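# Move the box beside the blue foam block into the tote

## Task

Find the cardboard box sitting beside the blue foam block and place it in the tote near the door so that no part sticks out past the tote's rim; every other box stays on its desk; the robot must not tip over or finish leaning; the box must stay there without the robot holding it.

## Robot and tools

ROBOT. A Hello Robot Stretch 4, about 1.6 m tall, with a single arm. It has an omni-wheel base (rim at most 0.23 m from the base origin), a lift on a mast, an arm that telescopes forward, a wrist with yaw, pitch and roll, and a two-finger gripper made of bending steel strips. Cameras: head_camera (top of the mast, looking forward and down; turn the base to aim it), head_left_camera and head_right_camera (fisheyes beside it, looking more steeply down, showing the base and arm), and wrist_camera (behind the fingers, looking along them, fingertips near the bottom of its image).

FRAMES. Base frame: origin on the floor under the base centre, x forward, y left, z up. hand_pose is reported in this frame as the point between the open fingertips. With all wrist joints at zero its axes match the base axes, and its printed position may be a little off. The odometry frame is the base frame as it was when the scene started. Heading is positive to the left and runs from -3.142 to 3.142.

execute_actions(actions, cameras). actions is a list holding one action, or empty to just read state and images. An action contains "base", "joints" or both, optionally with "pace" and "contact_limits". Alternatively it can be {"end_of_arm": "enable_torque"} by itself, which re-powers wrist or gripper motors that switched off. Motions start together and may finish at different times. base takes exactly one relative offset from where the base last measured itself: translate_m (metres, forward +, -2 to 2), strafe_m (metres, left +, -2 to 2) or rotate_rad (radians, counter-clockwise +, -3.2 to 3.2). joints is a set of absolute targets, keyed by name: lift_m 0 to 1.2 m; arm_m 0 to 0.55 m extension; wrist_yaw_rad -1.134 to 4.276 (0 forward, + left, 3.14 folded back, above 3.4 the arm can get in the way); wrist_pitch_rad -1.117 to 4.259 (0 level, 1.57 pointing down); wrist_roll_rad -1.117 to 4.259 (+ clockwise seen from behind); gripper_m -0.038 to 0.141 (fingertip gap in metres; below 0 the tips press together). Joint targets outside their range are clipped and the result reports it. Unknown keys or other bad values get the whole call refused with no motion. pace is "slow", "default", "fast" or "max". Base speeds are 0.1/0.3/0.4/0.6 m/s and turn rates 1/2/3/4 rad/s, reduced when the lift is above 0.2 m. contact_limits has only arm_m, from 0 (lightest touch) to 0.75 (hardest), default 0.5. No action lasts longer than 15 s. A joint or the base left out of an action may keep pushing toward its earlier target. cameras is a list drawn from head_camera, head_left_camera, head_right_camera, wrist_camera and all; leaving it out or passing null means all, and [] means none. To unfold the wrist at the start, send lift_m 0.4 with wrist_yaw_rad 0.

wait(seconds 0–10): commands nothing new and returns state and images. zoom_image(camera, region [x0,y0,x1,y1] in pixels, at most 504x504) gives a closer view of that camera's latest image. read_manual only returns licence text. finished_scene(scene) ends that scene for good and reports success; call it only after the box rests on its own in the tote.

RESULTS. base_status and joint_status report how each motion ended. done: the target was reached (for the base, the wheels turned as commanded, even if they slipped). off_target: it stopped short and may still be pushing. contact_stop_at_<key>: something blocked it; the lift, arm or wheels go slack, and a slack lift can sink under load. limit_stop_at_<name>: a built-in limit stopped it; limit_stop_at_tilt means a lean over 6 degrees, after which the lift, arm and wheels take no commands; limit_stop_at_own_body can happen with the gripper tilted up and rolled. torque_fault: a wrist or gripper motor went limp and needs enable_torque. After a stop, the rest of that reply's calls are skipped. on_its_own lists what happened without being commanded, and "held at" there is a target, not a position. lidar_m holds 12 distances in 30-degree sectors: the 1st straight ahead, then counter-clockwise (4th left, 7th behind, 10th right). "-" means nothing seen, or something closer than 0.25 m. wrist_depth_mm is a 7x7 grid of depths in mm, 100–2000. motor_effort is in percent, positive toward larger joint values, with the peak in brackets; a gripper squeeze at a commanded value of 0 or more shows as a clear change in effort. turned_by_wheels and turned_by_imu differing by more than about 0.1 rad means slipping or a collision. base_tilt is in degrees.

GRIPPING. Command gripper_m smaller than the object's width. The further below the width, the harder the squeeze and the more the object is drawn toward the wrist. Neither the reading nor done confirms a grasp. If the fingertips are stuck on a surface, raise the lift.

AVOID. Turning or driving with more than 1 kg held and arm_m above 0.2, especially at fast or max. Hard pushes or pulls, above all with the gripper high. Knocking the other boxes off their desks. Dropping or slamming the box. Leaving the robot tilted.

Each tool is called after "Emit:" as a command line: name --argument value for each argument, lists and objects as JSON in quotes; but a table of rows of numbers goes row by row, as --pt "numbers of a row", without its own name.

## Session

Emit:
execute_actions --actions '[]'

Scene clock: 0.00 s.
base_odometry: x=+0.000 y=+0.000 heading=+0.000 (m, m, rad; odometry frame)
turned_by_wheels: +0.000 (rad since the last result)
turned_by_imu: +0.000 (rad since the last result)
base_tilt: forward=-0.1 right=-0.2 (deg)
lidar_m: 0.90 0.93 1.74 1.01 0.97 0.82 0.78 0.79 1.01 1.28 1.33 0.98
base_status: not commanded
joint_positions: lift_m=+0.291 arm_m=-0.001 wrist_yaw_rad=+3.077 wrist_pitch_rad=+0.008 wrist_roll_rad=+0.014 gripper_m=+0.057
joint_status: not commanded
motor_effort: lift_m=+20 arm_m=+0 wrist_yaw_rad=+2 wrist_pitch_rad=-7 wrist_roll_rad=-1 gripper_m=-2 wheel_0=+0 wheel_1=+0 wheel_2=+0 (%)
hand_pose: x=-0.1126 y=+0.1059 z=+0.4670 quat_wxyz=(+0.032, -0.004, +0.007, +0.999) (m; base frame)
wrist_depth_mm: 135 138 917 946 991 1060 1118 / 107 138 904 960 991 1060 1098 / 111 138 917 960 1008 1060 1078 / 125 146 917 946 1008 1042 1098 / 831 878 904 946 991 1042 1098 / 831 878 210 946 211 1042 1098 / 831 866 904 946 976 1042 1078
pictures: head_camera, head_left_camera, head_right_camera, wrist_camera
camera_calibration (this result's frames):
wrist_camera: T_world_to_cam=[[0.0969339, 0.995282, -0.00422942, -0.101657], [0.00864735, -0.00509145, -0.99995, 0.523996], [-0.995253, 0.0968924, -0.00910008, 0.106945], [0, 0, 0, 1]] pos_world=[0.111761, 0.0934834, 0.524513]
Images, in order (width x height): head_camera 420x560, head_left_camera 420x672, head_right_camera 420x672, wrist_camera 616x392.

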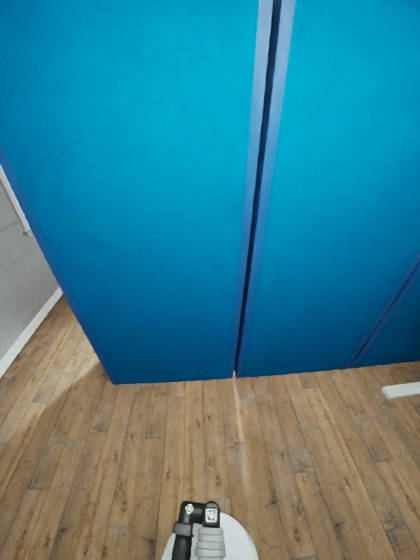

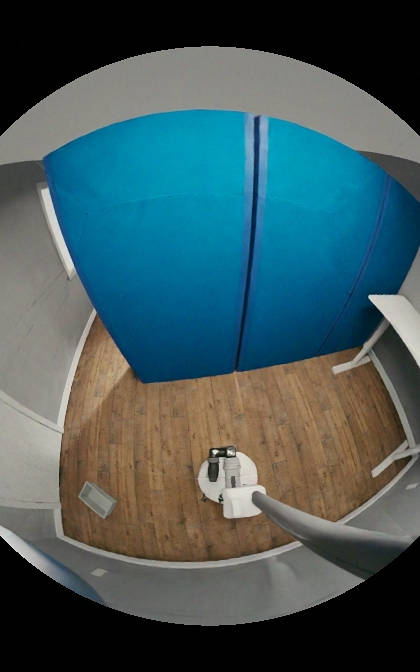

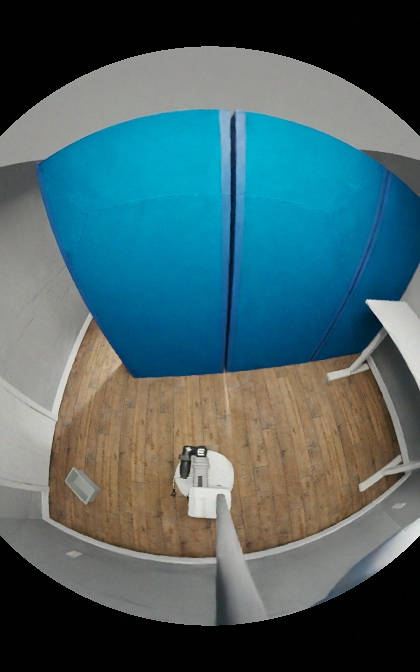

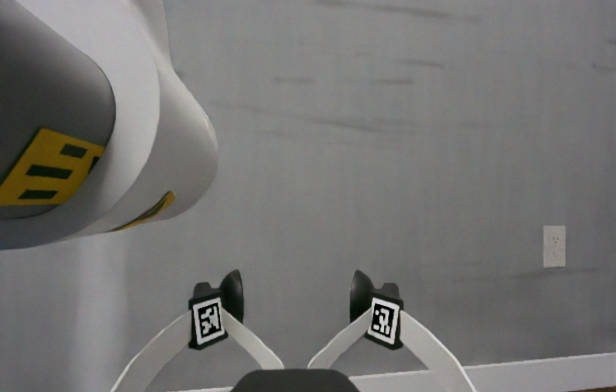

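Emit:
execute_actions --actions '[{"base":{"rotate_rad":-1.42},"joints":{"lift_m":0.19},"pace":"fast"}]' --cameras '["head_camera","head_left_camera","wrist_camera"]'

Scene clock: 4.40 s.
base_odometry: x=+0.000 y=+0.000 heading=-1.420 (m, m, rad; odometry frame)
turned_by_wheels: -1.420 (rad since the last result)
turned_by_imu: -1.421 (rad since the last result)
base_tilt: forward=-0.1 right=-0.2 (deg)
lidar_m: 1.29 1.26 0.95 0.89 0.96 1.66 0.94 1.03 0.78 0.73 0.82 1.18
base_status: done
joint_positions: lift_m=+0.190 arm_m=-0.001 wrist_yaw_rad=+3.077 wrist_pitch_rad=+0.008 wrist_roll_rad=+0.014 gripper_m=+0.057
joint_status: all done
motor_effort: lift_m=+18(16) arm_m=+0(0) wrist_yaw_rad=+2(2) wrist_pitch_rad=-7(7) wrist_roll_rad=+1(1) gripper_m=-1(2) wheel_0=-1(5) wheel_1=-1(10) wheel_2=-1(7) (%)
hand_pose: x=-0.1126 y=+0.1059 z=+0.3661 quat_wxyz=(+0.032, -0.004, +0.007, +0.999) (m; base frame)
wrist_depth_mm: 135 138 1756 1756 1863 1863 1863 / 107 138 1756 1808 1808 1808 1863 / 111 138 1756 1756 1808 1863 1863 / 125 146 1756 1808 1808 1863 1863 / 1308 1756 1708 1756 1808 1863 1921 / 1366 1281 210 1537 211 1576 1537 / 1008 946 946 976 946 1025 1025
pictures: head_camera, head_left_camera, wrist_camera
camera_calibration (this result's frames):
wrist_camera: T_world_to_cam=[[0.0969375, 0.995281, -0.00422826, -0.102086], [0.008668, -0.00509233, -0.999949, 0.423068], [-0.995253, 0.096896, -0.00912074, 0.10604], [0, 0, 0, 1]] pos_world=[0.111765, 0.0934837, 0.423582]
Images, in order (width x height): head_camera 420x560, head_left_camera 420x672, wrist_camera 616x392.

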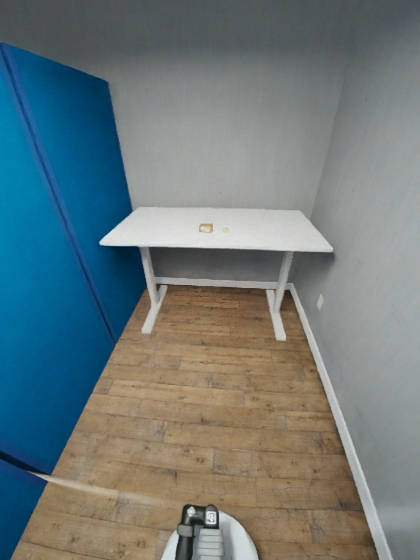

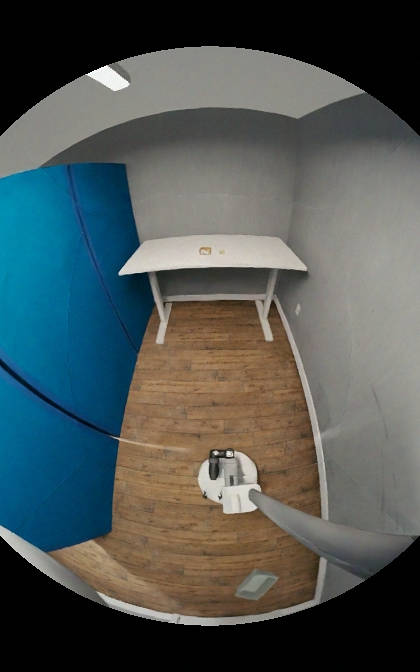

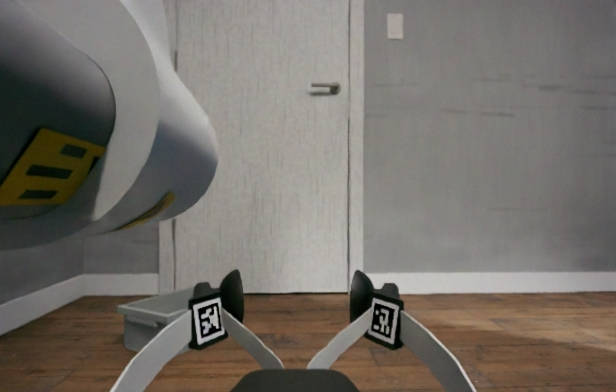

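Emit:
execute_actions --actions '[{"base":{"strafe_m":0.45},"pace":"max"}]' --cameras '["wrist_camera"]'

Emit:
execute_actions --actions '[{"base":{"translate_m":-1.12},"pace":"max"}]' --cameras '["head_camera","head_left_camera"]'

Scene clock: 15.80 s.
base_odometry: x=+0.445 y=+0.068 heading=-1.420 (m, m, rad; odometry frame)
turned_by_wheels: +0.000 (rad since the last result)
turned_by_imu: +0.000 (rad since the last result)
base_tilt: forward=-0.2 right=-0.2 (deg)
lidar_m: 1.30 0.64 0.49 0.46 0.48 0.71 1.58 1.10 1.21 1.21 1.30 1.35
base_status: done
joint_positions: lift_m=+0.190 arm_m=-0.001 wrist_yaw_rad=+3.077 wrist_pitch_rad=+0.008 wrist_roll_rad=+0.014 gripper_m=+0.057
joint_status: not commanded
motor_effort: lift_m=+18(18) arm_m=+0(0) wrist_yaw_rad=+1(1) wrist_pitch_rad=-8(8) wrist_roll_rad=-1(0) gripper_m=-2(2) wheel_0=+1(13) wheel_1=-1(13) wheel_2=+0(1) (%)
hand_pose: x=-0.1126 y=+0.1059 z=+0.3660 quat_wxyz=(+0.032, -0.004, +0.007, +0.999) (m; base frame)
wrist_depth_mm: 135 138 1756 1808 1808 788 549 / 107 138 1756 1808 1808 778 549 / 111 138 1756 1756 1808 788 549 / 125 146 1708 1808 1808 788 549 / 1708 1756 1756 1808 1808 778 544 / 1205 1499 210 1537 211 778 544 / 991 946 946 991 960 683 549
pictures: wrist_camera
camera_calibration (this result's frames):
wrist_camera: T_world_to_cam=[[0.0969378, 0.995281, -0.00422826, -0.102086], [0.00866804, -0.00509234, -0.999949, 0.42306], [-0.995253, 0.0968962, -0.00912078, 0.10604], [0, 0, 0, 1]] pos_world=[0.111765, 0.0934837, 0.423574]
Images, in order (width x height): wrist_camera 616x392.

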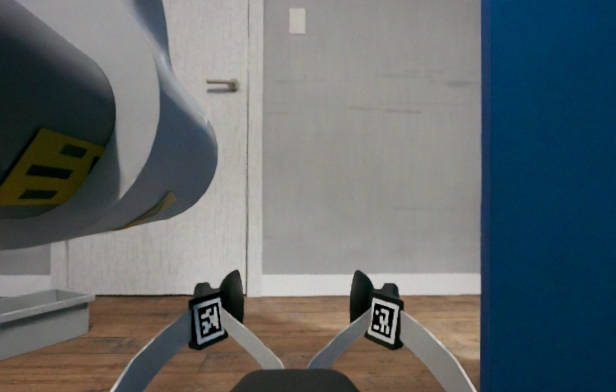

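Scene clock: 19.23 s.
base_odometry: x=+0.277 y=+1.175 heading=-1.420 (m, m, rad; odometry frame)
turned_by_wheels: +0.000 (rad since the last result)
turned_by_imu: -0.003 (rad since the last result)
base_tilt: forward=-0.1 right=-0.2 (deg)
lidar_m: 1.77 0.69 0.70 1.66 0.68 0.46 0.44 0.43 0.70 0.47 0.65 1.74
base_status: done
joint_positions: lift_m=+0.190 arm_m=-0.001 wrist_yaw_rad=+3.077 wrist_pitch_rad=+0.008 wrist_roll_rad=+0.014 gripper_m=+0.057
joint_status: not commanded
motor_effort: lift_m=+17(18) arm_m=+0(0) wrist_yaw_rad=+2(2) wrist_pitch_rad=-8(6) wrist_roll_rad=+0(2) gripper_m=-2(1) wheel_0=+1(8) wheel_1=+0(7) wheel_2=+0(16) (%)
hand_pose: x=-0.1126 y=+0.1059 z=+0.3660 quat_wxyz=(+0.032, -0.004, +0.007, +0.999) (m; base frame)
wrist_depth_mm: 135 138 580 621 627 627 640 / 107 138 580 615 627 627 647 / 111 138 580 615 621 634 640 / 125 146 580 615 621 634 640 / 569 580 585 615 621 634 640 / 574 585 209 615 211 627 634 / 574 580 574 615 621 634 634
pictures: head_camera, head_left_camera
Images, in order (width x height): head_camera 420x560, head_left_camera 420x672.

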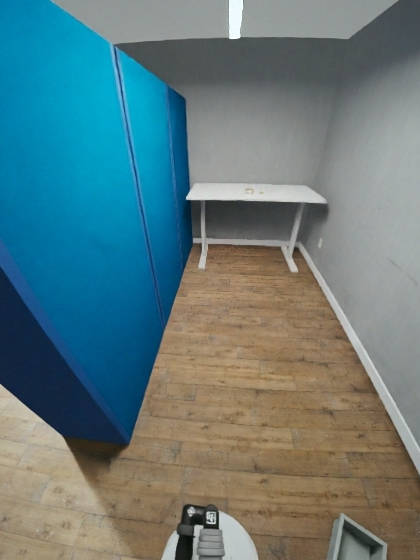

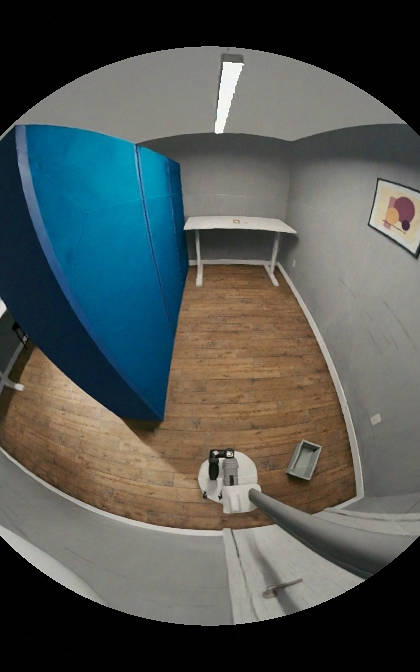

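Emit:
execute_actions --actions '[{"base":{"strafe_m":1.4},"pace":"max"}]' --cameras '["head_camera","head_left_camera","head_right_camera"]'

Scene clock: 25.40 s.
base_odometry: x=+1.661 y=+1.385 heading=-1.420 (m, m, rad; odometry frame)
turned_by_wheels: +0.000 (rad since the last result)
turned_by_imu: +0.002 (rad since the last result)
base_tilt: forward=-0.1 right=-0.2 (deg)
lidar_m: 1.89 1.86 1.41 1.46 0.53 0.42 0.41 0.44 0.62 1.88 0.70 0.64
base_status: done
joint_positions: lift_m=+0.190 arm_m=-0.001 wrist_yaw_rad=+3.077 wrist_pitch_rad=+0.008 wrist_roll_rad=+0.014 gripper_m=+0.057
joint_status: not commanded
motor_effort: lift_m=+18(18) arm_m=+0(0) wrist_yaw_rad=+2(1) wrist_pitch_rad=-9(8) wrist_roll_rad=-1(0) gripper_m=-4(5) wheel_0=+0(15) wheel_1=-1(14) wheel_2=+0(0) (%)
hand_pose: x=-0.1126 y=+0.1059 z=+0.3660 quat_wxyz=(+0.032, -0.004, +0.007, +0.999) (m; base frame)
wrist_depth_mm: 135 138 539 554 559 564 574 / 107 138 544 554 554 564 569 / 111 138 544 549 554 564 569 / 125 146 544 549 554 564 569 / 525 539 539 549 559 559 569 / 530 535 210 549 211 564 564 / 525 535 539 544 554 559 569
pictures: head_camera, head_left_camera, head_right_camera
Images, in order (width x height): head_camera 420x560, head_left_camera 420x672, head_right_camera 420x672.

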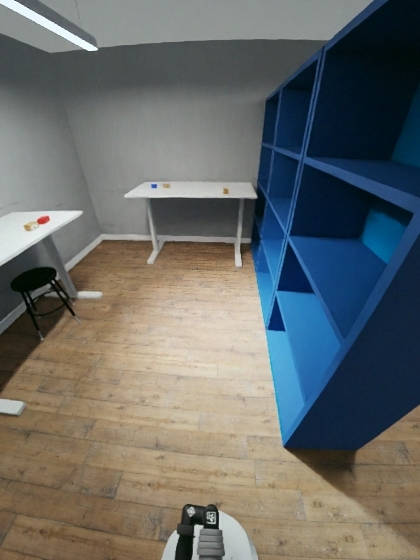

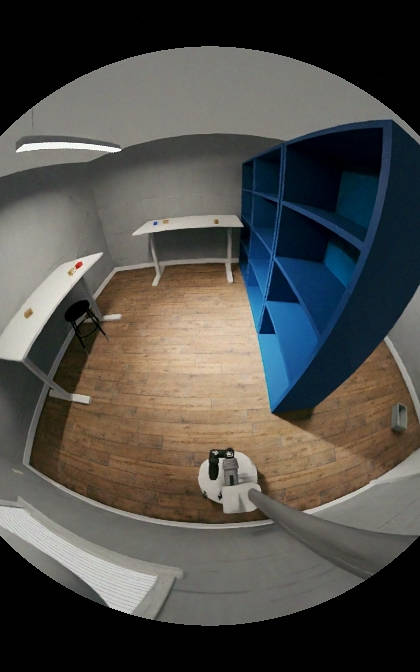

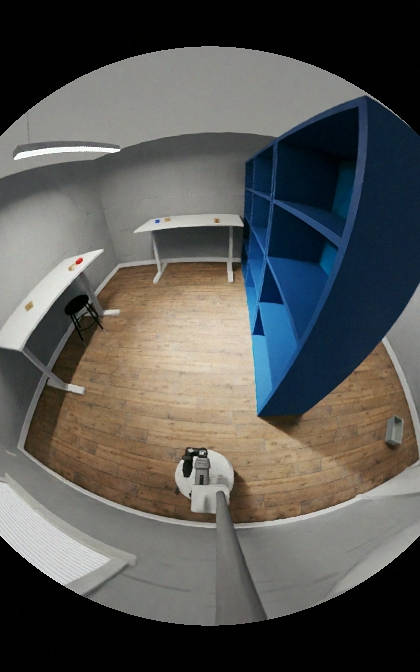

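Emit:
execute_actions --actions '[{"base":{"rotate_rad":0.26},"pace":"max"}]' --cameras '[]'

Emit:
execute_actions --actions '[{"base":{"translate_m":1.9},"joints":{"lift_m":1.18,"wrist_yaw_rad":0,"gripper_m":0.12,"wrist_pitch_rad":0.3},"pace":"max"}]'

Scene clock: 34.00 s.
base_odometry: x=+1.661 y=+1.385 heading=-1.160 (m, m, rad; odometry frame)
turned_by_wheels: +0.260 (rad since the last result)
turned_by_imu: +0.260 (rad since the last result)
base_tilt: forward=-0.1 right=-0.3 (deg)
lidar_m: 2.55 1.52 1.39 0.72 0.43 0.40 0.41 0.51 0.93 1.00 0.62 0.89
base_status: done
joint_positions: lift_m=+0.190 arm_m=-0.001 wrist_yaw_rad=+3.077 wrist_pitch_rad=+0.008 wrist_roll_rad=+0.014 gripper_m=+0.057
joint_status: not commanded
motor_effort: lift_m=+18(18) arm_m=+0(0) wrist_yaw_rad=+2(2) wrist_pitch_rad=-7(4) wrist_roll_rad=-1(0) gripper_m=-2(2) wheel_0=+1(6) wheel_1=+1(8) wheel_2=+1(7) (%)
hand_pose: x=-0.1126 y=+0.1059 z=+0.3660 quat_wxyz=(+0.032, -0.004, +0.007, +0.999) (m; base frame)
wrist_depth_mm: 135 138 564 535 508 484 469 / 107 138 559 535 508 484 469 / 111 138 549 535 504 484 466 / 125 146 549 530 508 484 466 / 609 591 559 530 504 484 466 / 621 591 210 525 211 484 466 / 621 580 554 517 504 477 462
pictures: none
No camera images: the call's "cameras" was empty. Leave "cameras" out to get every camera's image.

Scene clock: 38.73 s.
base_odometry: x=+2.420 y=-0.357 heading=-1.160 (m, m, rad; odometry frame)
turned_by_wheels: +0.000 (rad since the last result)
turned_by_imu: +0.004 (rad since the last result)
base_tilt: forward=-0.2 right=-0.2 (deg)
lidar_m: 0.70 0.84 0.78 0.77 0.93 2.20 2.25 1.13 0.94 0.95 0.76 0.69
base_status: done
joint_positions: lift_m=+1.180 arm_m=-0.001 wrist_yaw_rad=+0.000 wrist_pitch_rad=+0.302 wrist_roll_rad=+0.014 gripper_m=+0.120
joint_status: all done
motor_effort: lift_m=+22(26) arm_m=+0(0) wrist_yaw_rad=+1(5) wrist_pitch_rad=-6(9) wrist_roll_rad=-1(0) gripper_m=+1(7) wheel_0=+0(8) wheel_1=+0(6) wheel_2=-1(13) (%)
hand_pose: x=+0.4451 y=-0.0873 z=+1.2722 quat_wxyz=(+0.989, +0.007, +0.150, -0.001) (m; base frame)
wrist_depth_mm: 1499 1430 1336 1255 1160 1078 1042 / 1576 1499 1366 1281 1205 1138 1078 / 1661 1537 1430 1336 1229 1182 1118 / 1708 1618 1464 1366 1308 1205 1160 / 1756 1708 1008 1060 1060 1078 1078 / 1756 211 788 798 216 768 809 / 1863 691 634 155 640 615 640
pictures: head_camera, head_left_camera, head_right_camera, wrist_camera
camera_calibration (this result's frames):
wrist_camera: T_world_to_cam=[[-0.0318562, -0.999478, 0.00531869, -0.0890184], [-0.298293, 0.00442831, -0.954464, 1.40294], [0.953943, -0.0319922, -0.298279, 0.177096], [0, 0, 0, 1]] pos_world=[0.246713, -0.0895189, 1.39236]
Images, in order (width x height): head_camera 420x560, head_left_camera 420x672, head_right_camera 420x672, wrist_camera 616x392.

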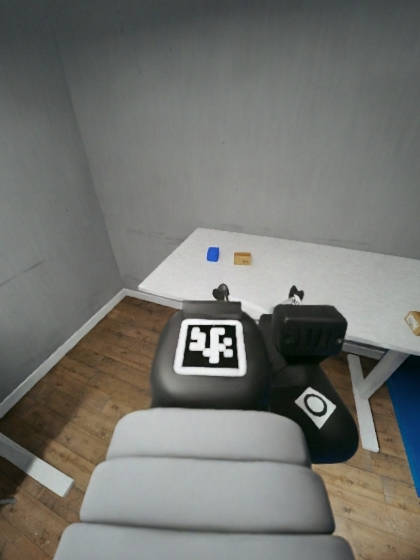

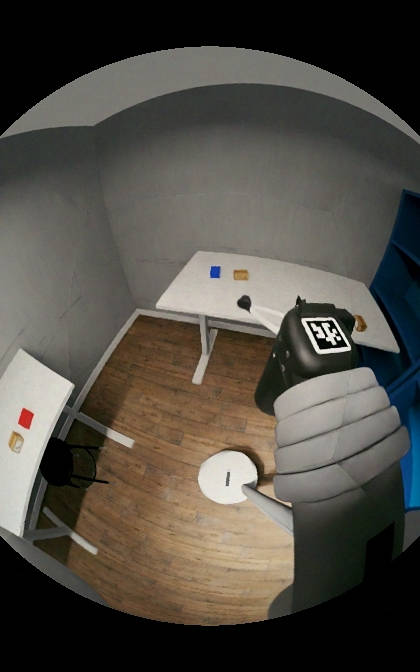

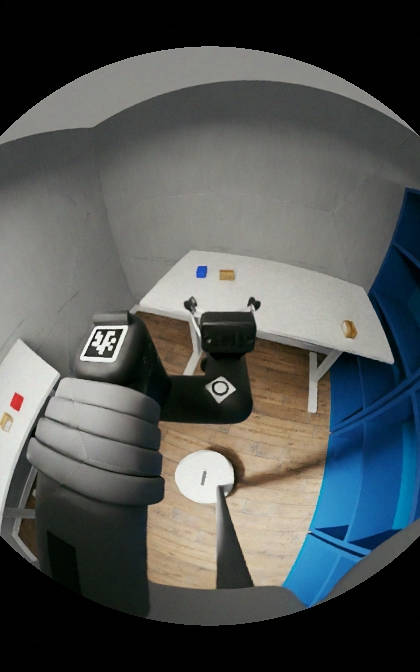

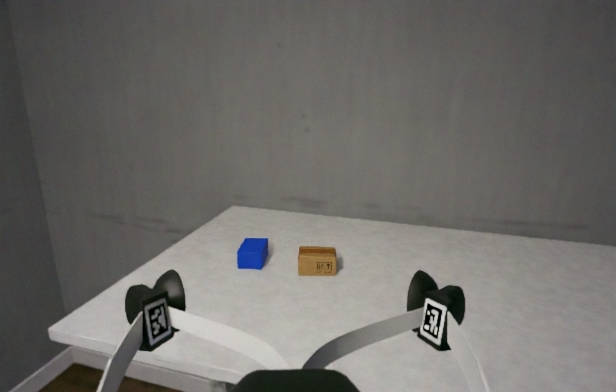

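Emit:
execute_actions --actions '[{"base":{"translate_m":0.45},"joints":{"arm_m":0.48,"wrist_pitch_rad":1.57,"wrist_roll_rad":1.6},"pace":"fast"}]' --cameras '["wrist_camera","head_left_camera"]'

Scene clock: 48.47 s.
base_odometry: x=+2.600 y=-0.769 heading=-1.160 (m, m, rad; odometry frame)
turned_by_wheels: +0.000 (rad since the last result)
turned_by_imu: +0.000 (rad since the last result)
base_tilt: forward=-0.2 right=-0.1 (deg)
lidar_m: 0.28 0.35 1.44 0.69 0.81 1.50 2.67 1.25 1.09 0.53 0.31 0.26
base_status: done
joint_positions: lift_m=+1.180 arm_m=+0.479 wrist_yaw_rad=+0.000 wrist_pitch_rad=+1.570 wrist_roll_rad=+1.600 gripper_m=+0.120
joint_status: all done
motor_effort: lift_m=+22(22) arm_m=+8(11) wrist_yaw_rad=+2(3) wrist_pitch_rad=-1(3) wrist_roll_rad=+1(8) gripper_m=-1(1) wheel_0=-1(6) wheel_1=-1(3) wheel_2=+2(9) (%)
hand_pose: x=+0.6498 y=-0.0874 z=+1.0695 quat_wxyz=(+0.493, +0.507, +0.493, -0.507) (m; base frame)
wrist_depth_mm: 340 342 343 343 347 347 349 / 340 340 342 343 345 347 349 / 338 340 342 343 345 347 349 / 338 340 342 293 345 347 347 / 338 340 342 293 343 345 347 / 338 211 340 342 216 345 347 / 336 338 296 155 343 345 347
pictures: head_left_camera, wrist_camera
camera_calibration (this result's frames):
wrist_camera: T_world_to_cam=[[-0.999323, 0.0194002, 0.0312649, 0.608504], [0.0194365, 0.999811, 0.000856825, 0.129375], [-0.0312424, 0.00146392, -0.999511, 1.31445], [0, 0, 0, 1]] pos_world=[0.646644, -0.14308, 1.29468]
Images, in order (width x height): head_left_camera 420x672, wrist_camera 616x392.

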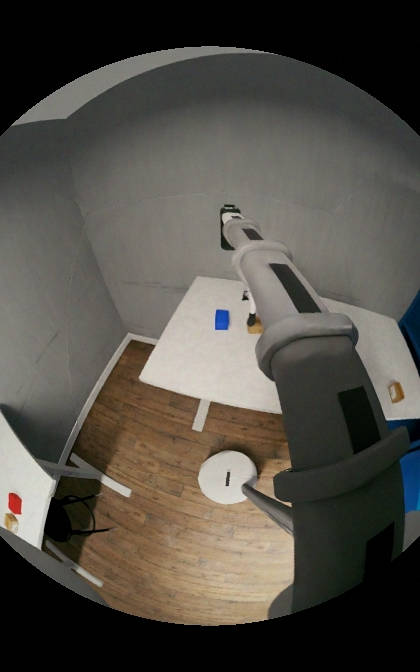

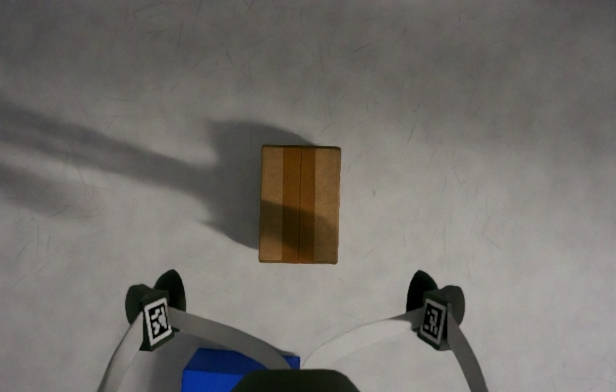

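Emit:
execute_actions --actions '[{"base":{"strafe_m":-0.05},"joints":{"arm_m":0.474,"lift_m":1.093,"wrist_roll_rad":1.625,"gripper_m":0.1}}]' --cameras '["wrist_camera"]'

Scene clock: 54.53 s.
base_odometry: x=+2.554 y=-0.789 heading=-1.160 (m, m, rad; odometry frame)
turned_by_wheels: +0.000 (rad since the last result)
turned_by_imu: +0.000 (rad since the last result)
base_tilt: forward=-0.1 right=-0.2 (deg)
lidar_m: 0.26 0.33 1.46 0.73 0.84 1.55 2.01 1.21 1.05 0.54 0.29 0.25
base_status: done
joint_positions: lift_m=+1.093 arm_m=+0.475 wrist_yaw_rad=+0.000 wrist_pitch_rad=+1.570 wrist_roll_rad=+1.625 gripper_m=+0.100
joint_status: all done
motor_effort: lift_m=+16(21) arm_m=-8(8) wrist_yaw_rad=+2(1) wrist_pitch_rad=+0(0) wrist_roll_rad=+0(3) gripper_m=+1(2) wheel_0=+0(9) wheel_1=+2(6) wheel_2=+1(0) (%)
hand_pose: x=+0.6466 y=-0.0874 z=+0.9830 quat_wxyz=(+0.487, +0.513, +0.486, -0.513) (m; base frame)
wrist_depth_mm: 252 254 255 256 257 259 260 / 253 254 255 256 257 258 259 / 253 253 255 255 257 258 259 / 252 253 255 256 257 258 259 / 252 253 254 205 257 257 259 / 252 252 205 205 213 258 258 / 251 253 253 149 256 257 258
pictures: wrist_camera
camera_calibration (this result's frames):
wrist_camera: T_world_to_cam=[[-0.998524, 0.044346, 0.0313573, 0.609573], [0.0443954, 0.999014, 0.000878354, 0.113282], [-0.0312874, 0.00226918, -0.999508, 1.22797], [0, 0, 0, 1]] pos_world=[0.642064, -0.142989, 1.20815]
Images, in order (width x height): wrist_camera 616x392.

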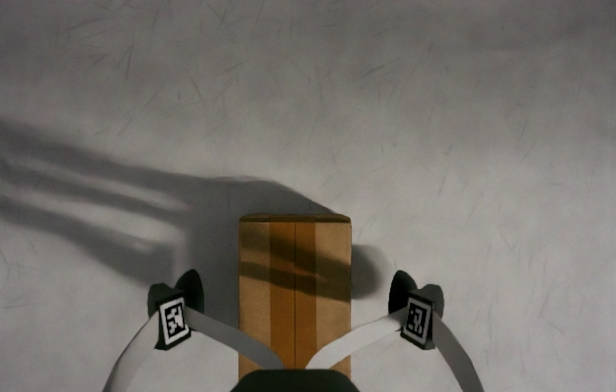

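Emit:
execute_actions --actions '[{"joints":{"gripper_m":0.01}}]' --cameras '["wrist_camera"]'

Emit:
execute_actions --actions '[{"base":{"translate_m":-0.35},"joints":{"arm_m":0.1,"lift_m":1.11},"pace":"fast"}]' --cameras '["wrist_camera"]'

Scene clock: 61.70 s.
base_odometry: x=+2.554 y=-0.789 heading=-1.160 (m, m, rad; odometry frame)
turned_by_wheels: +0.000 (rad since the last result)
turned_by_imu: +0.000 (rad since the last result)
base_tilt: forward=-0.2 right=-0.2 (deg)
lidar_m: 0.27 0.33 1.47 0.75 0.85 1.58 2.01 1.20 1.03 0.52 0.28 0.25
base_status: not commanded
joint_positions: lift_m=+1.093 arm_m=+0.475 wrist_yaw_rad=+0.000 wrist_pitch_rad=+1.570 wrist_roll_rad=+1.625 gripper_m=+0.010
joint_status: all done
motor_effort: lift_m=+16(16) arm_m=-8(8) wrist_yaw_rad=+3(2) wrist_pitch_rad=-1(0) wrist_roll_rad=+1(1) gripper_m=-19(23) wheel_0=+0(0) wheel_1=+2(2) wheel_2=+1(1) (%)
hand_pose: x=+0.6466 y=-0.0874 z=+0.9830 quat_wxyz=(+0.487, +0.513, +0.486, -0.513) (m; base frame)
wrist_depth_mm: 253 254 256 257 257 259 260 / 252 253 255 256 257 259 260 / 252 254 254 256 257 259 259 / 252 253 254 255 257 258 259 / 251 253 253 190 257 258 259 / 251 253 190 190 196 257 258 / 251 252 190 190 256 161 258
pictures: wrist_camera
camera_calibration (this result's frames):
wrist_camera: T_world_to_cam=[[-0.998522, 0.0443473, 0.0314119, 0.609502], [0.0443967, 0.999014, 0.000875917, 0.113284], [-0.0313421, 0.00226921, -0.999506, 1.228], [0, 0, 0, 1]] pos_world=[0.642059, -0.142989, 1.20815]
Images, in order (width x height): wrist_camera 616x392.

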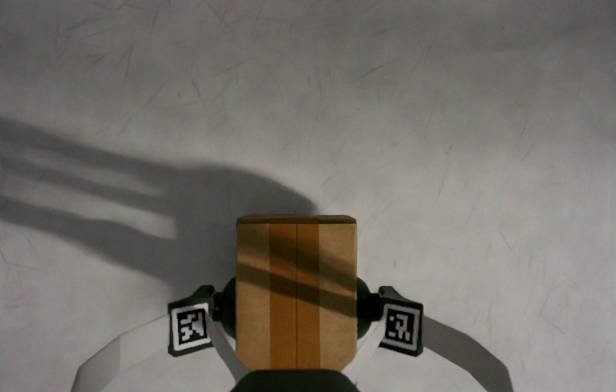

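Scene clock: 64.23 s.
base_odometry: x=+2.414 y=-0.468 heading=-1.160 (m, m, rad; odometry frame)
turned_by_wheels: +0.000 (rad since the last result)
turned_by_imu: -0.001 (rad since the last result)
base_tilt: forward=-0.2 right=-0.2 (deg)
lidar_m: 0.59 0.73 0.80 0.77 0.96 2.31 2.38 1.06 0.95 0.94 0.69 0.59
base_status: done
joint_positions: lift_m=+1.110 arm_m=+0.101 wrist_yaw_rad=+0.000 wrist_pitch_rad=+1.570 wrist_roll_rad=+1.625 gripper_m=+0.010
joint_status: all done
motor_effort: lift_m=+23(23) arm_m=-8(8) wrist_yaw_rad=+2(0) wrist_pitch_rad=-2(1) wrist_roll_rad=+0(0) gripper_m=-20(20) wheel_0=-1(6) wheel_1=+0(6) wheel_2=-1(12) (%)
hand_pose: x=+0.2724 y=-0.0874 z=+0.9994 quat_wxyz=(+0.486, +0.513, +0.486, -0.513) (m; base frame)
wrist_depth_mm: 1205 1229 1229 1255 1255 1255 1281 / 1229 1229 1255 1229 1255 1255 1255 / 1229 1255 1229 1255 1255 1255 1281 / 1229 1229 1229 1255 1025 1281 1255 / 1229 1229 1229 190 1025 1255 1255 / 1182 1255 190 190 197 1255 1255 / 1205 1182 190 190 1255 161 1281
pictures: wrist_camera
camera_calibration (this result's frames):
wrist_camera: T_world_to_cam=[[-0.998485, 0.0449076, 0.0317825, 0.235045], [0.0449576, 0.998989, 0.000859517, 0.129743], [-0.0317117, 0.00228708, -0.999494, 1.23279], [0, 0, 0, 1]] pos_world=[0.26795, -0.142986, 1.22459]
Images, in order (width x height): wrist_camera 616x392.

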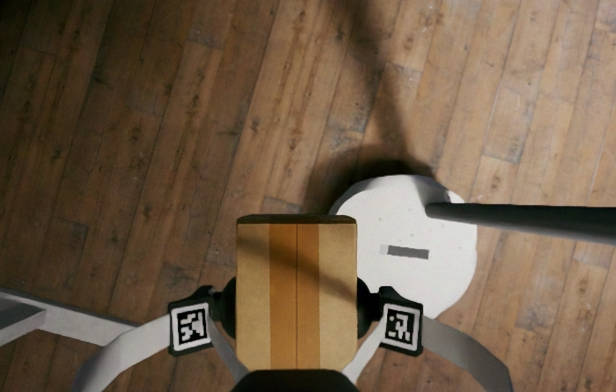

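Emit:
execute_actions --actions '[{"base":{"translate_m":-1.97},"joints":{"lift_m":0.45},"pace":"fast"}]' --cameras '[]'

Emit:
execute_actions --actions '[{"base":{"rotate_rad":-1.85},"joints":{"wrist_roll_rad":0}}]' --cameras '["head_camera","head_right_camera"]'

Scene clock: 76.33 s.
base_odometry: x=+1.628 y=+1.338 heading=-1.160 (m, m, rad; odometry frame)
turned_by_wheels: +0.000 (rad since the last result)
turned_by_imu: -0.005 (rad since the last result)
base_tilt: forward=-0.2 right=-0.3 (deg)
lidar_m: 2.50 1.55 1.43 0.82 0.50 0.44 0.45 0.55 1.02 0.89 0.58 0.79
base_status: done
joint_positions: lift_m=+0.450 arm_m=+0.101 wrist_yaw_rad=+0.000 wrist_pitch_rad=+1.570 wrist_roll_rad=+1.625 gripper_m=+0.010
joint_status: all done
motor_effort: lift_m=+17(22) arm_m=-8(8) wrist_yaw_rad=+2(2) wrist_pitch_rad=-1(2) wrist_roll_rad=+1(1) gripper_m=-16(19) wheel_0=+0(5) wheel_1=+1(8) wheel_2=+0(11) (%)
hand_pose: x=+0.2725 y=-0.0874 z=+0.3399 quat_wxyz=(+0.486, +0.514, +0.486, -0.513) (m; base frame)
wrist_depth_mm: 564 564 564 569 574 574 580 / 564 564 564 564 569 574 580 / 559 564 569 569 569 574 368 / 559 564 569 569 530 355 355 / 559 559 564 190 366 355 355 / 559 564 190 190 196 353 355 / 559 559 189 190 353 161 353
pictures: none
No camera images: the call's "cameras" was empty. Leave "cameras" out to get every camera's image.

Scene clock: 78.53 s.
base_odometry: x=+1.628 y=+1.338 heading=-3.010 (m, m, rad; odometry frame)
turned_by_wheels: -1.850 (rad since the last result)
turned_by_imu: -1.851 (rad since the last result)
base_tilt: forward=-0.2 right=-0.3 (deg)
lidar_m: 1.84 0.67 0.60 1.53 1.99 1.46 1.72 0.60 0.48 0.45 0.48 0.70
base_status: done
joint_positions: lift_m=+0.450 arm_m=+0.101 wrist_yaw_rad=+0.000 wrist_pitch_rad=+1.570 wrist_roll_rad=+0.000 gripper_m=+0.010
joint_status: all done
motor_effort: lift_m=+17(17) arm_m=-8(8) wrist_yaw_rad=+1(2) wrist_pitch_rad=-1(1) wrist_roll_rad=-1(3) gripper_m=-18(20) wheel_0=-1(8) wheel_1=+0(5) wheel_2=-1(5) (%)
hand_pose: x=+0.2725 y=-0.0874 z=+0.3399 quat_wxyz=(+0.707, +0.000, +0.707, +0.000) (m; base frame)
wrist_depth_mm: 559 564 569 569 574 580 569 / 559 564 569 564 569 574 569 / 564 559 569 569 569 574 569 / 559 564 564 569 569 574 564 / 554 559 564 190 569 574 564 / 559 564 189 190 196 569 554 / 554 347 189 190 569 161 549
pictures: head_camera, head_right_camera
Images, in order (width x height): head_camera 420x560, head_right_camera 420x672.

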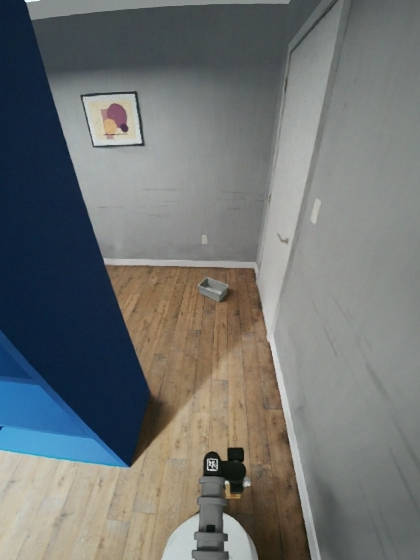

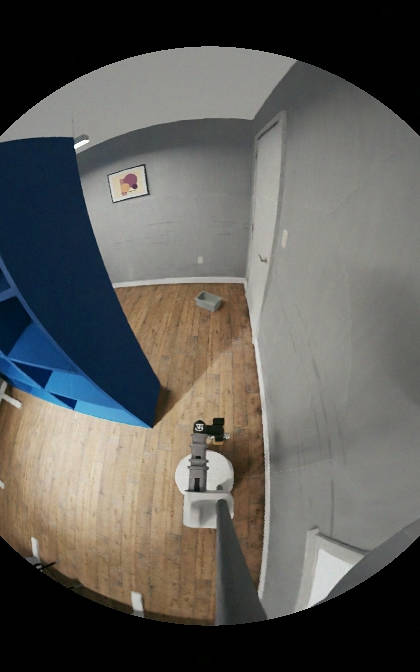

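Emit:
execute_actions --actions '[{"base":{"translate_m":1.35},"joints":{"wrist_roll_rad":0.6,"arm_m":0.36,"lift_m":0.5},"pace":"fast"}]' --cameras '["head_camera","wrist_camera"]'

Scene clock: 89.33 s.
base_odometry: x=+0.289 y=+1.161 heading=-3.010 (m, m, rad; odometry frame)
turned_by_wheels: +0.000 (rad since the last result)
turned_by_imu: +0.003 (rad since the last result)
base_tilt: forward=-0.1 right=-0.2 (deg)
lidar_m: 0.47 0.65 1.73 1.87 0.76 0.68 1.80 0.68 0.52 0.44 0.43 0.69
base_status: done
joint_positions: lift_m=+0.500 arm_m=+0.359 wrist_yaw_rad=+0.000 wrist_pitch_rad=+1.570 wrist_roll_rad=+0.600 gripper_m=+0.010
joint_status: all done
motor_effort: lift_m=+23(25) arm_m=+8(9) wrist_yaw_rad=+1(4) wrist_pitch_rad=-1(2) wrist_roll_rad=+1(6) gripper_m=-20(22) wheel_0=-1(6) wheel_1=-2(7) wheel_2=+1(10) (%)
hand_pose: x=+0.5297 y=-0.0874 z=+0.3895 quat_wxyz=(+0.676, +0.209, +0.675, -0.209) (m; base frame)
wrist_depth_mm: 609 615 615 621 621 603 477 / 609 615 615 615 621 621 525 / 609 609 615 615 627 627 580 / 603 603 609 615 627 621 621 / 609 609 609 191 621 627 621 / 609 508 190 190 197 621 627 / 609 603 190 190 615 161 627
pictures: head_camera, wrist_camera
camera_calibration (this result's frames):
wrist_camera: T_world_to_cam=[[-0.556375, -0.830321, 0.0318479, 0.200594], [-0.830739, 0.556662, 0.000175888, 0.544177], [-0.0178745, -0.0263594, -0.999493, 0.621459], [0, 0, 0, 1]] pos_world=[0.574783, -0.119984, 0.61466]
Images, in order (width x height): head_camera 420x560, wrist_camera 616x392.

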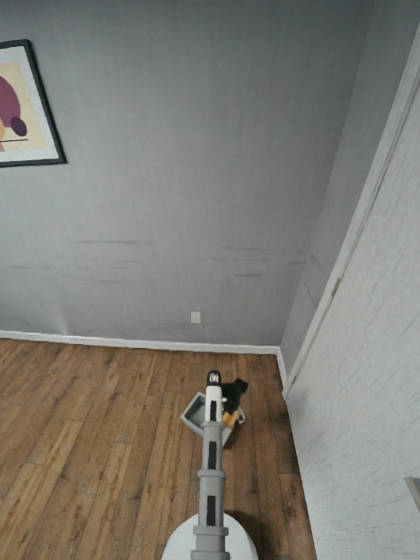

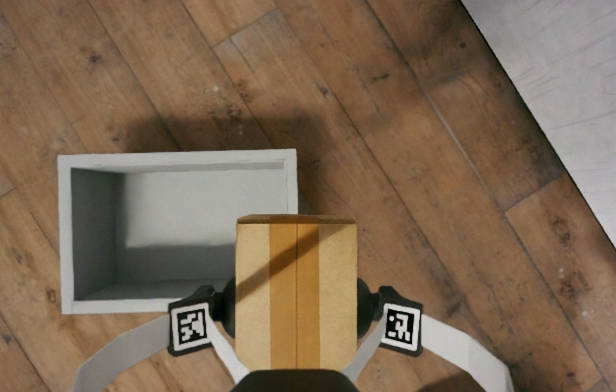

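Emit:
execute_actions --actions '[{"base":{"strafe_m":0.114},"joints":{"wrist_roll_rad":0.58,"arm_m":0.448,"lift_m":0.31}}]' --cameras '["wrist_camera"]'

Scene clock: 96.37 s.
base_odometry: x=+0.304 y=+1.048 heading=-3.010 (m, m, rad; odometry frame)
turned_by_wheels: +0.000 (rad since the last result)
turned_by_imu: +0.000 (rad since the last result)
base_tilt: forward=-0.2 right=-0.3 (deg)
lidar_m: 0.50 1.25 1.75 1.89 0.73 0.63 2.33 0.84 0.61 0.54 0.57 0.49
base_status: done
joint_positions: lift_m=+0.310 arm_m=+0.447 wrist_yaw_rad=+0.000 wrist_pitch_rad=+1.570 wrist_roll_rad=+0.580 gripper_m=+0.010
joint_status: all done
motor_effort: lift_m=+17(21) arm_m=+8(11) wrist_yaw_rad=+2(2) wrist_pitch_rad=-2(2) wrist_roll_rad=-2(3) gripper_m=-20(19) wheel_0=+1(9) wheel_1=+0(8) wheel_2=+1(2) (%)
hand_pose: x=+0.6177 y=-0.0874 z=+0.2000 quat_wxyz=(+0.678, +0.202, +0.677, -0.202) (m; base frame)
wrist_depth_mm: 421 421 424 427 430 430 433 / 418 421 421 427 430 430 430 / 418 347 353 362 368 430 433 / 418 357 418 421 421 427 430 / 418 355 418 190 424 427 430 / 418 327 189 190 196 427 430 / 418 298 190 190 304 161 427
pictures: wrist_camera
camera_calibration (this result's frames):
wrist_camera: T_world_to_cam=[[-0.540383, -0.840816, 0.0318549, 0.244769], [-0.84124, 0.540661, 0.000158589, 0.62237], [-0.0173561, -0.0267119, -0.999492, 0.433271], [0, 0, 0, 1]] pos_world=[0.663352, -0.119112, 0.425155]
Images, in order (width x height): wrist_camera 616x392.

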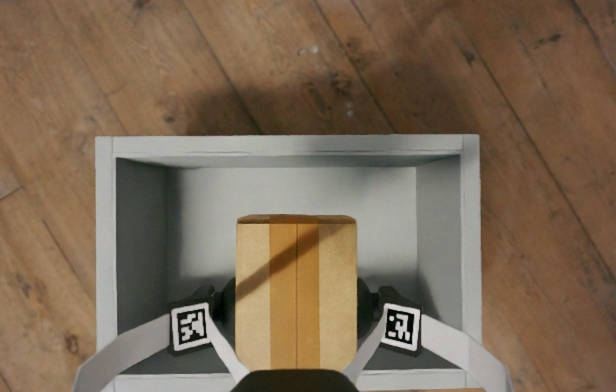

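Floor depth 0.420 → target 0.256.

Emit:
execute_actions --actions '[{"joints":{"lift_m":0.146}}]' --cameras '["wrist_camera"]'

Emit:
execute_actions --actions '[{"joints":{"gripper_m":0.085}}]' --cameras '["wrist_camera"]'

Emit:
execute_actions --actions '[{"joints":{"lift_m":0.32},"pace":"fast"}]' --cameras '["wrist_camera"]'

Scene clock: 103.53 s.
base_odometry: x=+0.304 y=+1.048 heading=-3.010 (m, m, rad; odometry frame)
turned_by_wheels: +0.000 (rad since the last result)
turned_by_imu: +0.000 (rad since the last result)
base_tilt: forward=-0.1 right=-0.3 (deg)
lidar_m: 0.48 1.24 1.74 1.88 0.74 0.60 2.33 0.85 0.61 0.54 0.57 0.49
base_status: not commanded
joint_positions: lift_m=+0.146 arm_m=+0.447 wrist_yaw_rad=+0.000 wrist_pitch_rad=+1.570 wrist_roll_rad=+0.580 gripper_m=+0.010
joint_status: all done
motor_effort: lift_m=+16(17) arm_m=+8(8) wrist_yaw_rad=+2(1) wrist_pitch_rad=-1(0) wrist_roll_rad=-1(1) gripper_m=-20(21) wheel_0=+1(1) wheel_1=+0(0) wheel_2=+1(1) (%)
hand_pose: x=+0.6177 y=-0.0874 z=+0.0360 quat_wxyz=(+0.678, +0.202, +0.677, -0.202) (m; base frame)
wrist_depth_mm: 255 256 258 259 260 263 263 / 137 137 138 138 139 140 141 / 195 217 221 225 228 230 189 / 215 253 254 256 256 257 193 / 214 253 254 191 256 257 194 / 213 252 190 190 196 258 194 / 213 252 190 190 256 161 194
pictures: wrist_camera
camera_calibration (this result's frames):
wrist_camera: T_world_to_cam=[[-0.540381, -0.840816, 0.0318771, 0.249986], [-0.84124, 0.540661, 0.000193187, 0.622388], [-0.0173972, -0.0267119, -0.999492, 0.269391], [0, 0, 0, 1]] pos_world=[0.663352, -0.119112, 0.261165]
Images, in order (width x height): wrist_camera 616x392.

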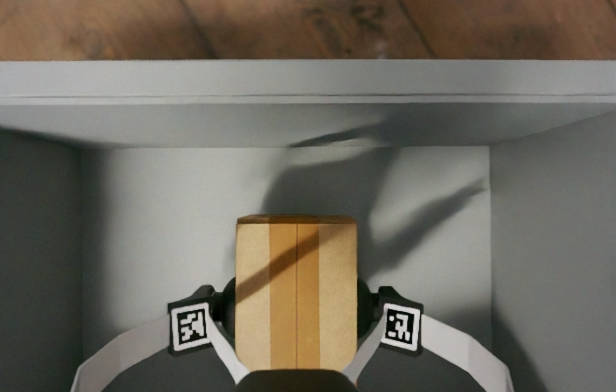

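Scene clock: 105.07 s.
base_odometry: x=+0.304 y=+1.048 heading=-3.010 (m, m, rad; odometry frame)
turned_by_wheels: +0.000 (rad since the last result)
turned_by_imu: +0.000 (rad since the last result)
base_tilt: forward=-0.1 right=-0.1 (deg)
lidar_m: 0.50 1.25 1.75 1.88 0.72 0.63 2.32 0.85 0.63 0.55 0.57 0.50
base_status: not commanded
joint_positions: lift_m=+0.146 arm_m=+0.447 wrist_yaw_rad=+0.000 wrist_pitch_rad=+1.570 wrist_roll_rad=+0.580 gripper_m=+0.085
joint_status: all done
motor_effort: lift_m=+17(16) arm_m=+8(8) wrist_yaw_rad=+2(2) wrist_pitch_rad=+0(1) wrist_roll_rad=-1(2) gripper_m=-3(17) wheel_0=+1(1) wheel_1=+0(0) wheel_2=+1(1) (%)
hand_pose: x=+0.6177 y=-0.0874 z=+0.0360 quat_wxyz=(+0.678, +0.202, +0.677, -0.202) (m; base frame)
wrist_depth_mm: 256 257 258 259 262 263 265 / 137 137 138 139 140 140 141 / 195 216 220 224 227 229 189 / 215 254 254 255 257 258 194 / 214 253 254 205 257 257 194 / 213 252 204 204 213 257 195 / 213 252 254 181 256 236 195
pictures: wrist_camera
camera_calibration (this result's frames):
wrist_camera: T_world_to_cam=[[-0.540381, -0.840816, 0.03188, 0.249986], [-0.84124, 0.540661, 0.000197599, 0.622387], [-0.0174024, -0.0267119, -0.999492, 0.269394], [0, 0, 0, 1]] pos_world=[0.663353, -0.119112, 0.261164]
Images, in order (width x height): wrist_camera 616x392.

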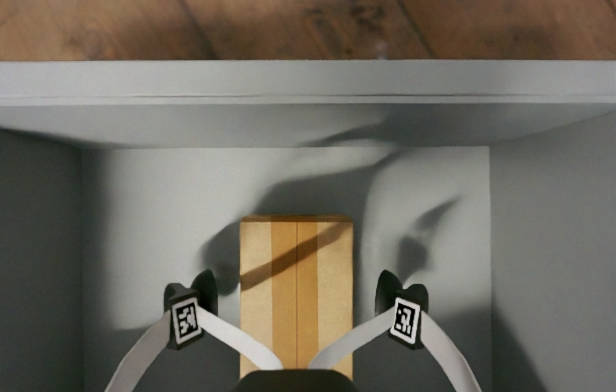

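Scene clock: 106.53 s.
base_odometry: x=+0.304 y=+1.048 heading=-3.010 (m, m, rad; odometry frame)
turned_by_wheels: +0.000 (rad since the last result)
turned_by_imu: +0.000 (rad since the last result)
base_tilt: forward=-0.1 right=-0.2 (deg)
lidar_m: 0.50 1.25 1.75 1.90 0.73 0.60 2.30 0.86 0.61 0.54 0.57 0.53
base_status: not commanded
joint_positions: lift_m=+0.320 arm_m=+0.447 wrist_yaw_rad=+0.000 wrist_pitch_rad=+1.570 wrist_roll_rad=+0.580 gripper_m=+0.085
joint_status: all done
motor_effort: lift_m=+23(26) arm_m=+8(8) wrist_yaw_rad=+1(2) wrist_pitch_rad=-1(1) wrist_roll_rad=-1(1) gripper_m=-5(1) wheel_0=+1(1) wheel_1=+0(0) wheel_2=+1(1) (%)
hand_pose: x=+0.6177 y=-0.0874 z=+0.2095 quat_wxyz=(+0.678, +0.202, +0.677, -0.202) (m; base frame)
wrist_depth_mm: 430 430 436 436 439 436 439 / 430 430 433 436 439 442 442 / 427 347 351 359 368 439 442 / 427 357 427 433 433 439 439 / 427 355 427 379 433 439 439 / 427 327 219 430 213 439 439 / 427 309 310 235 315 436 439
pictures: wrist_camera
camera_calibration (this result's frames):
wrist_camera: T_world_to_cam=[[-0.540381, -0.840816, 0.03188, 0.244458], [-0.84124, 0.540661, 0.000197699, 0.622357], [-0.0174025, -0.0267119, -0.999492, 0.442794], [0, 0, 0, 1]] pos_world=[0.663358, -0.119112, 0.434653]
Images, in order (width x height): wrist_camera 616x392.

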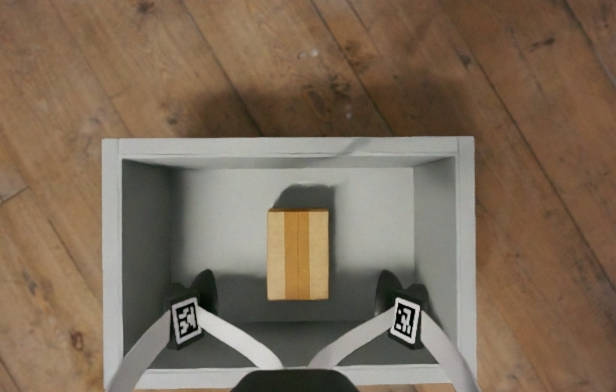

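Emit:
finished_scene --scene 2

The scene is finished: the task was done.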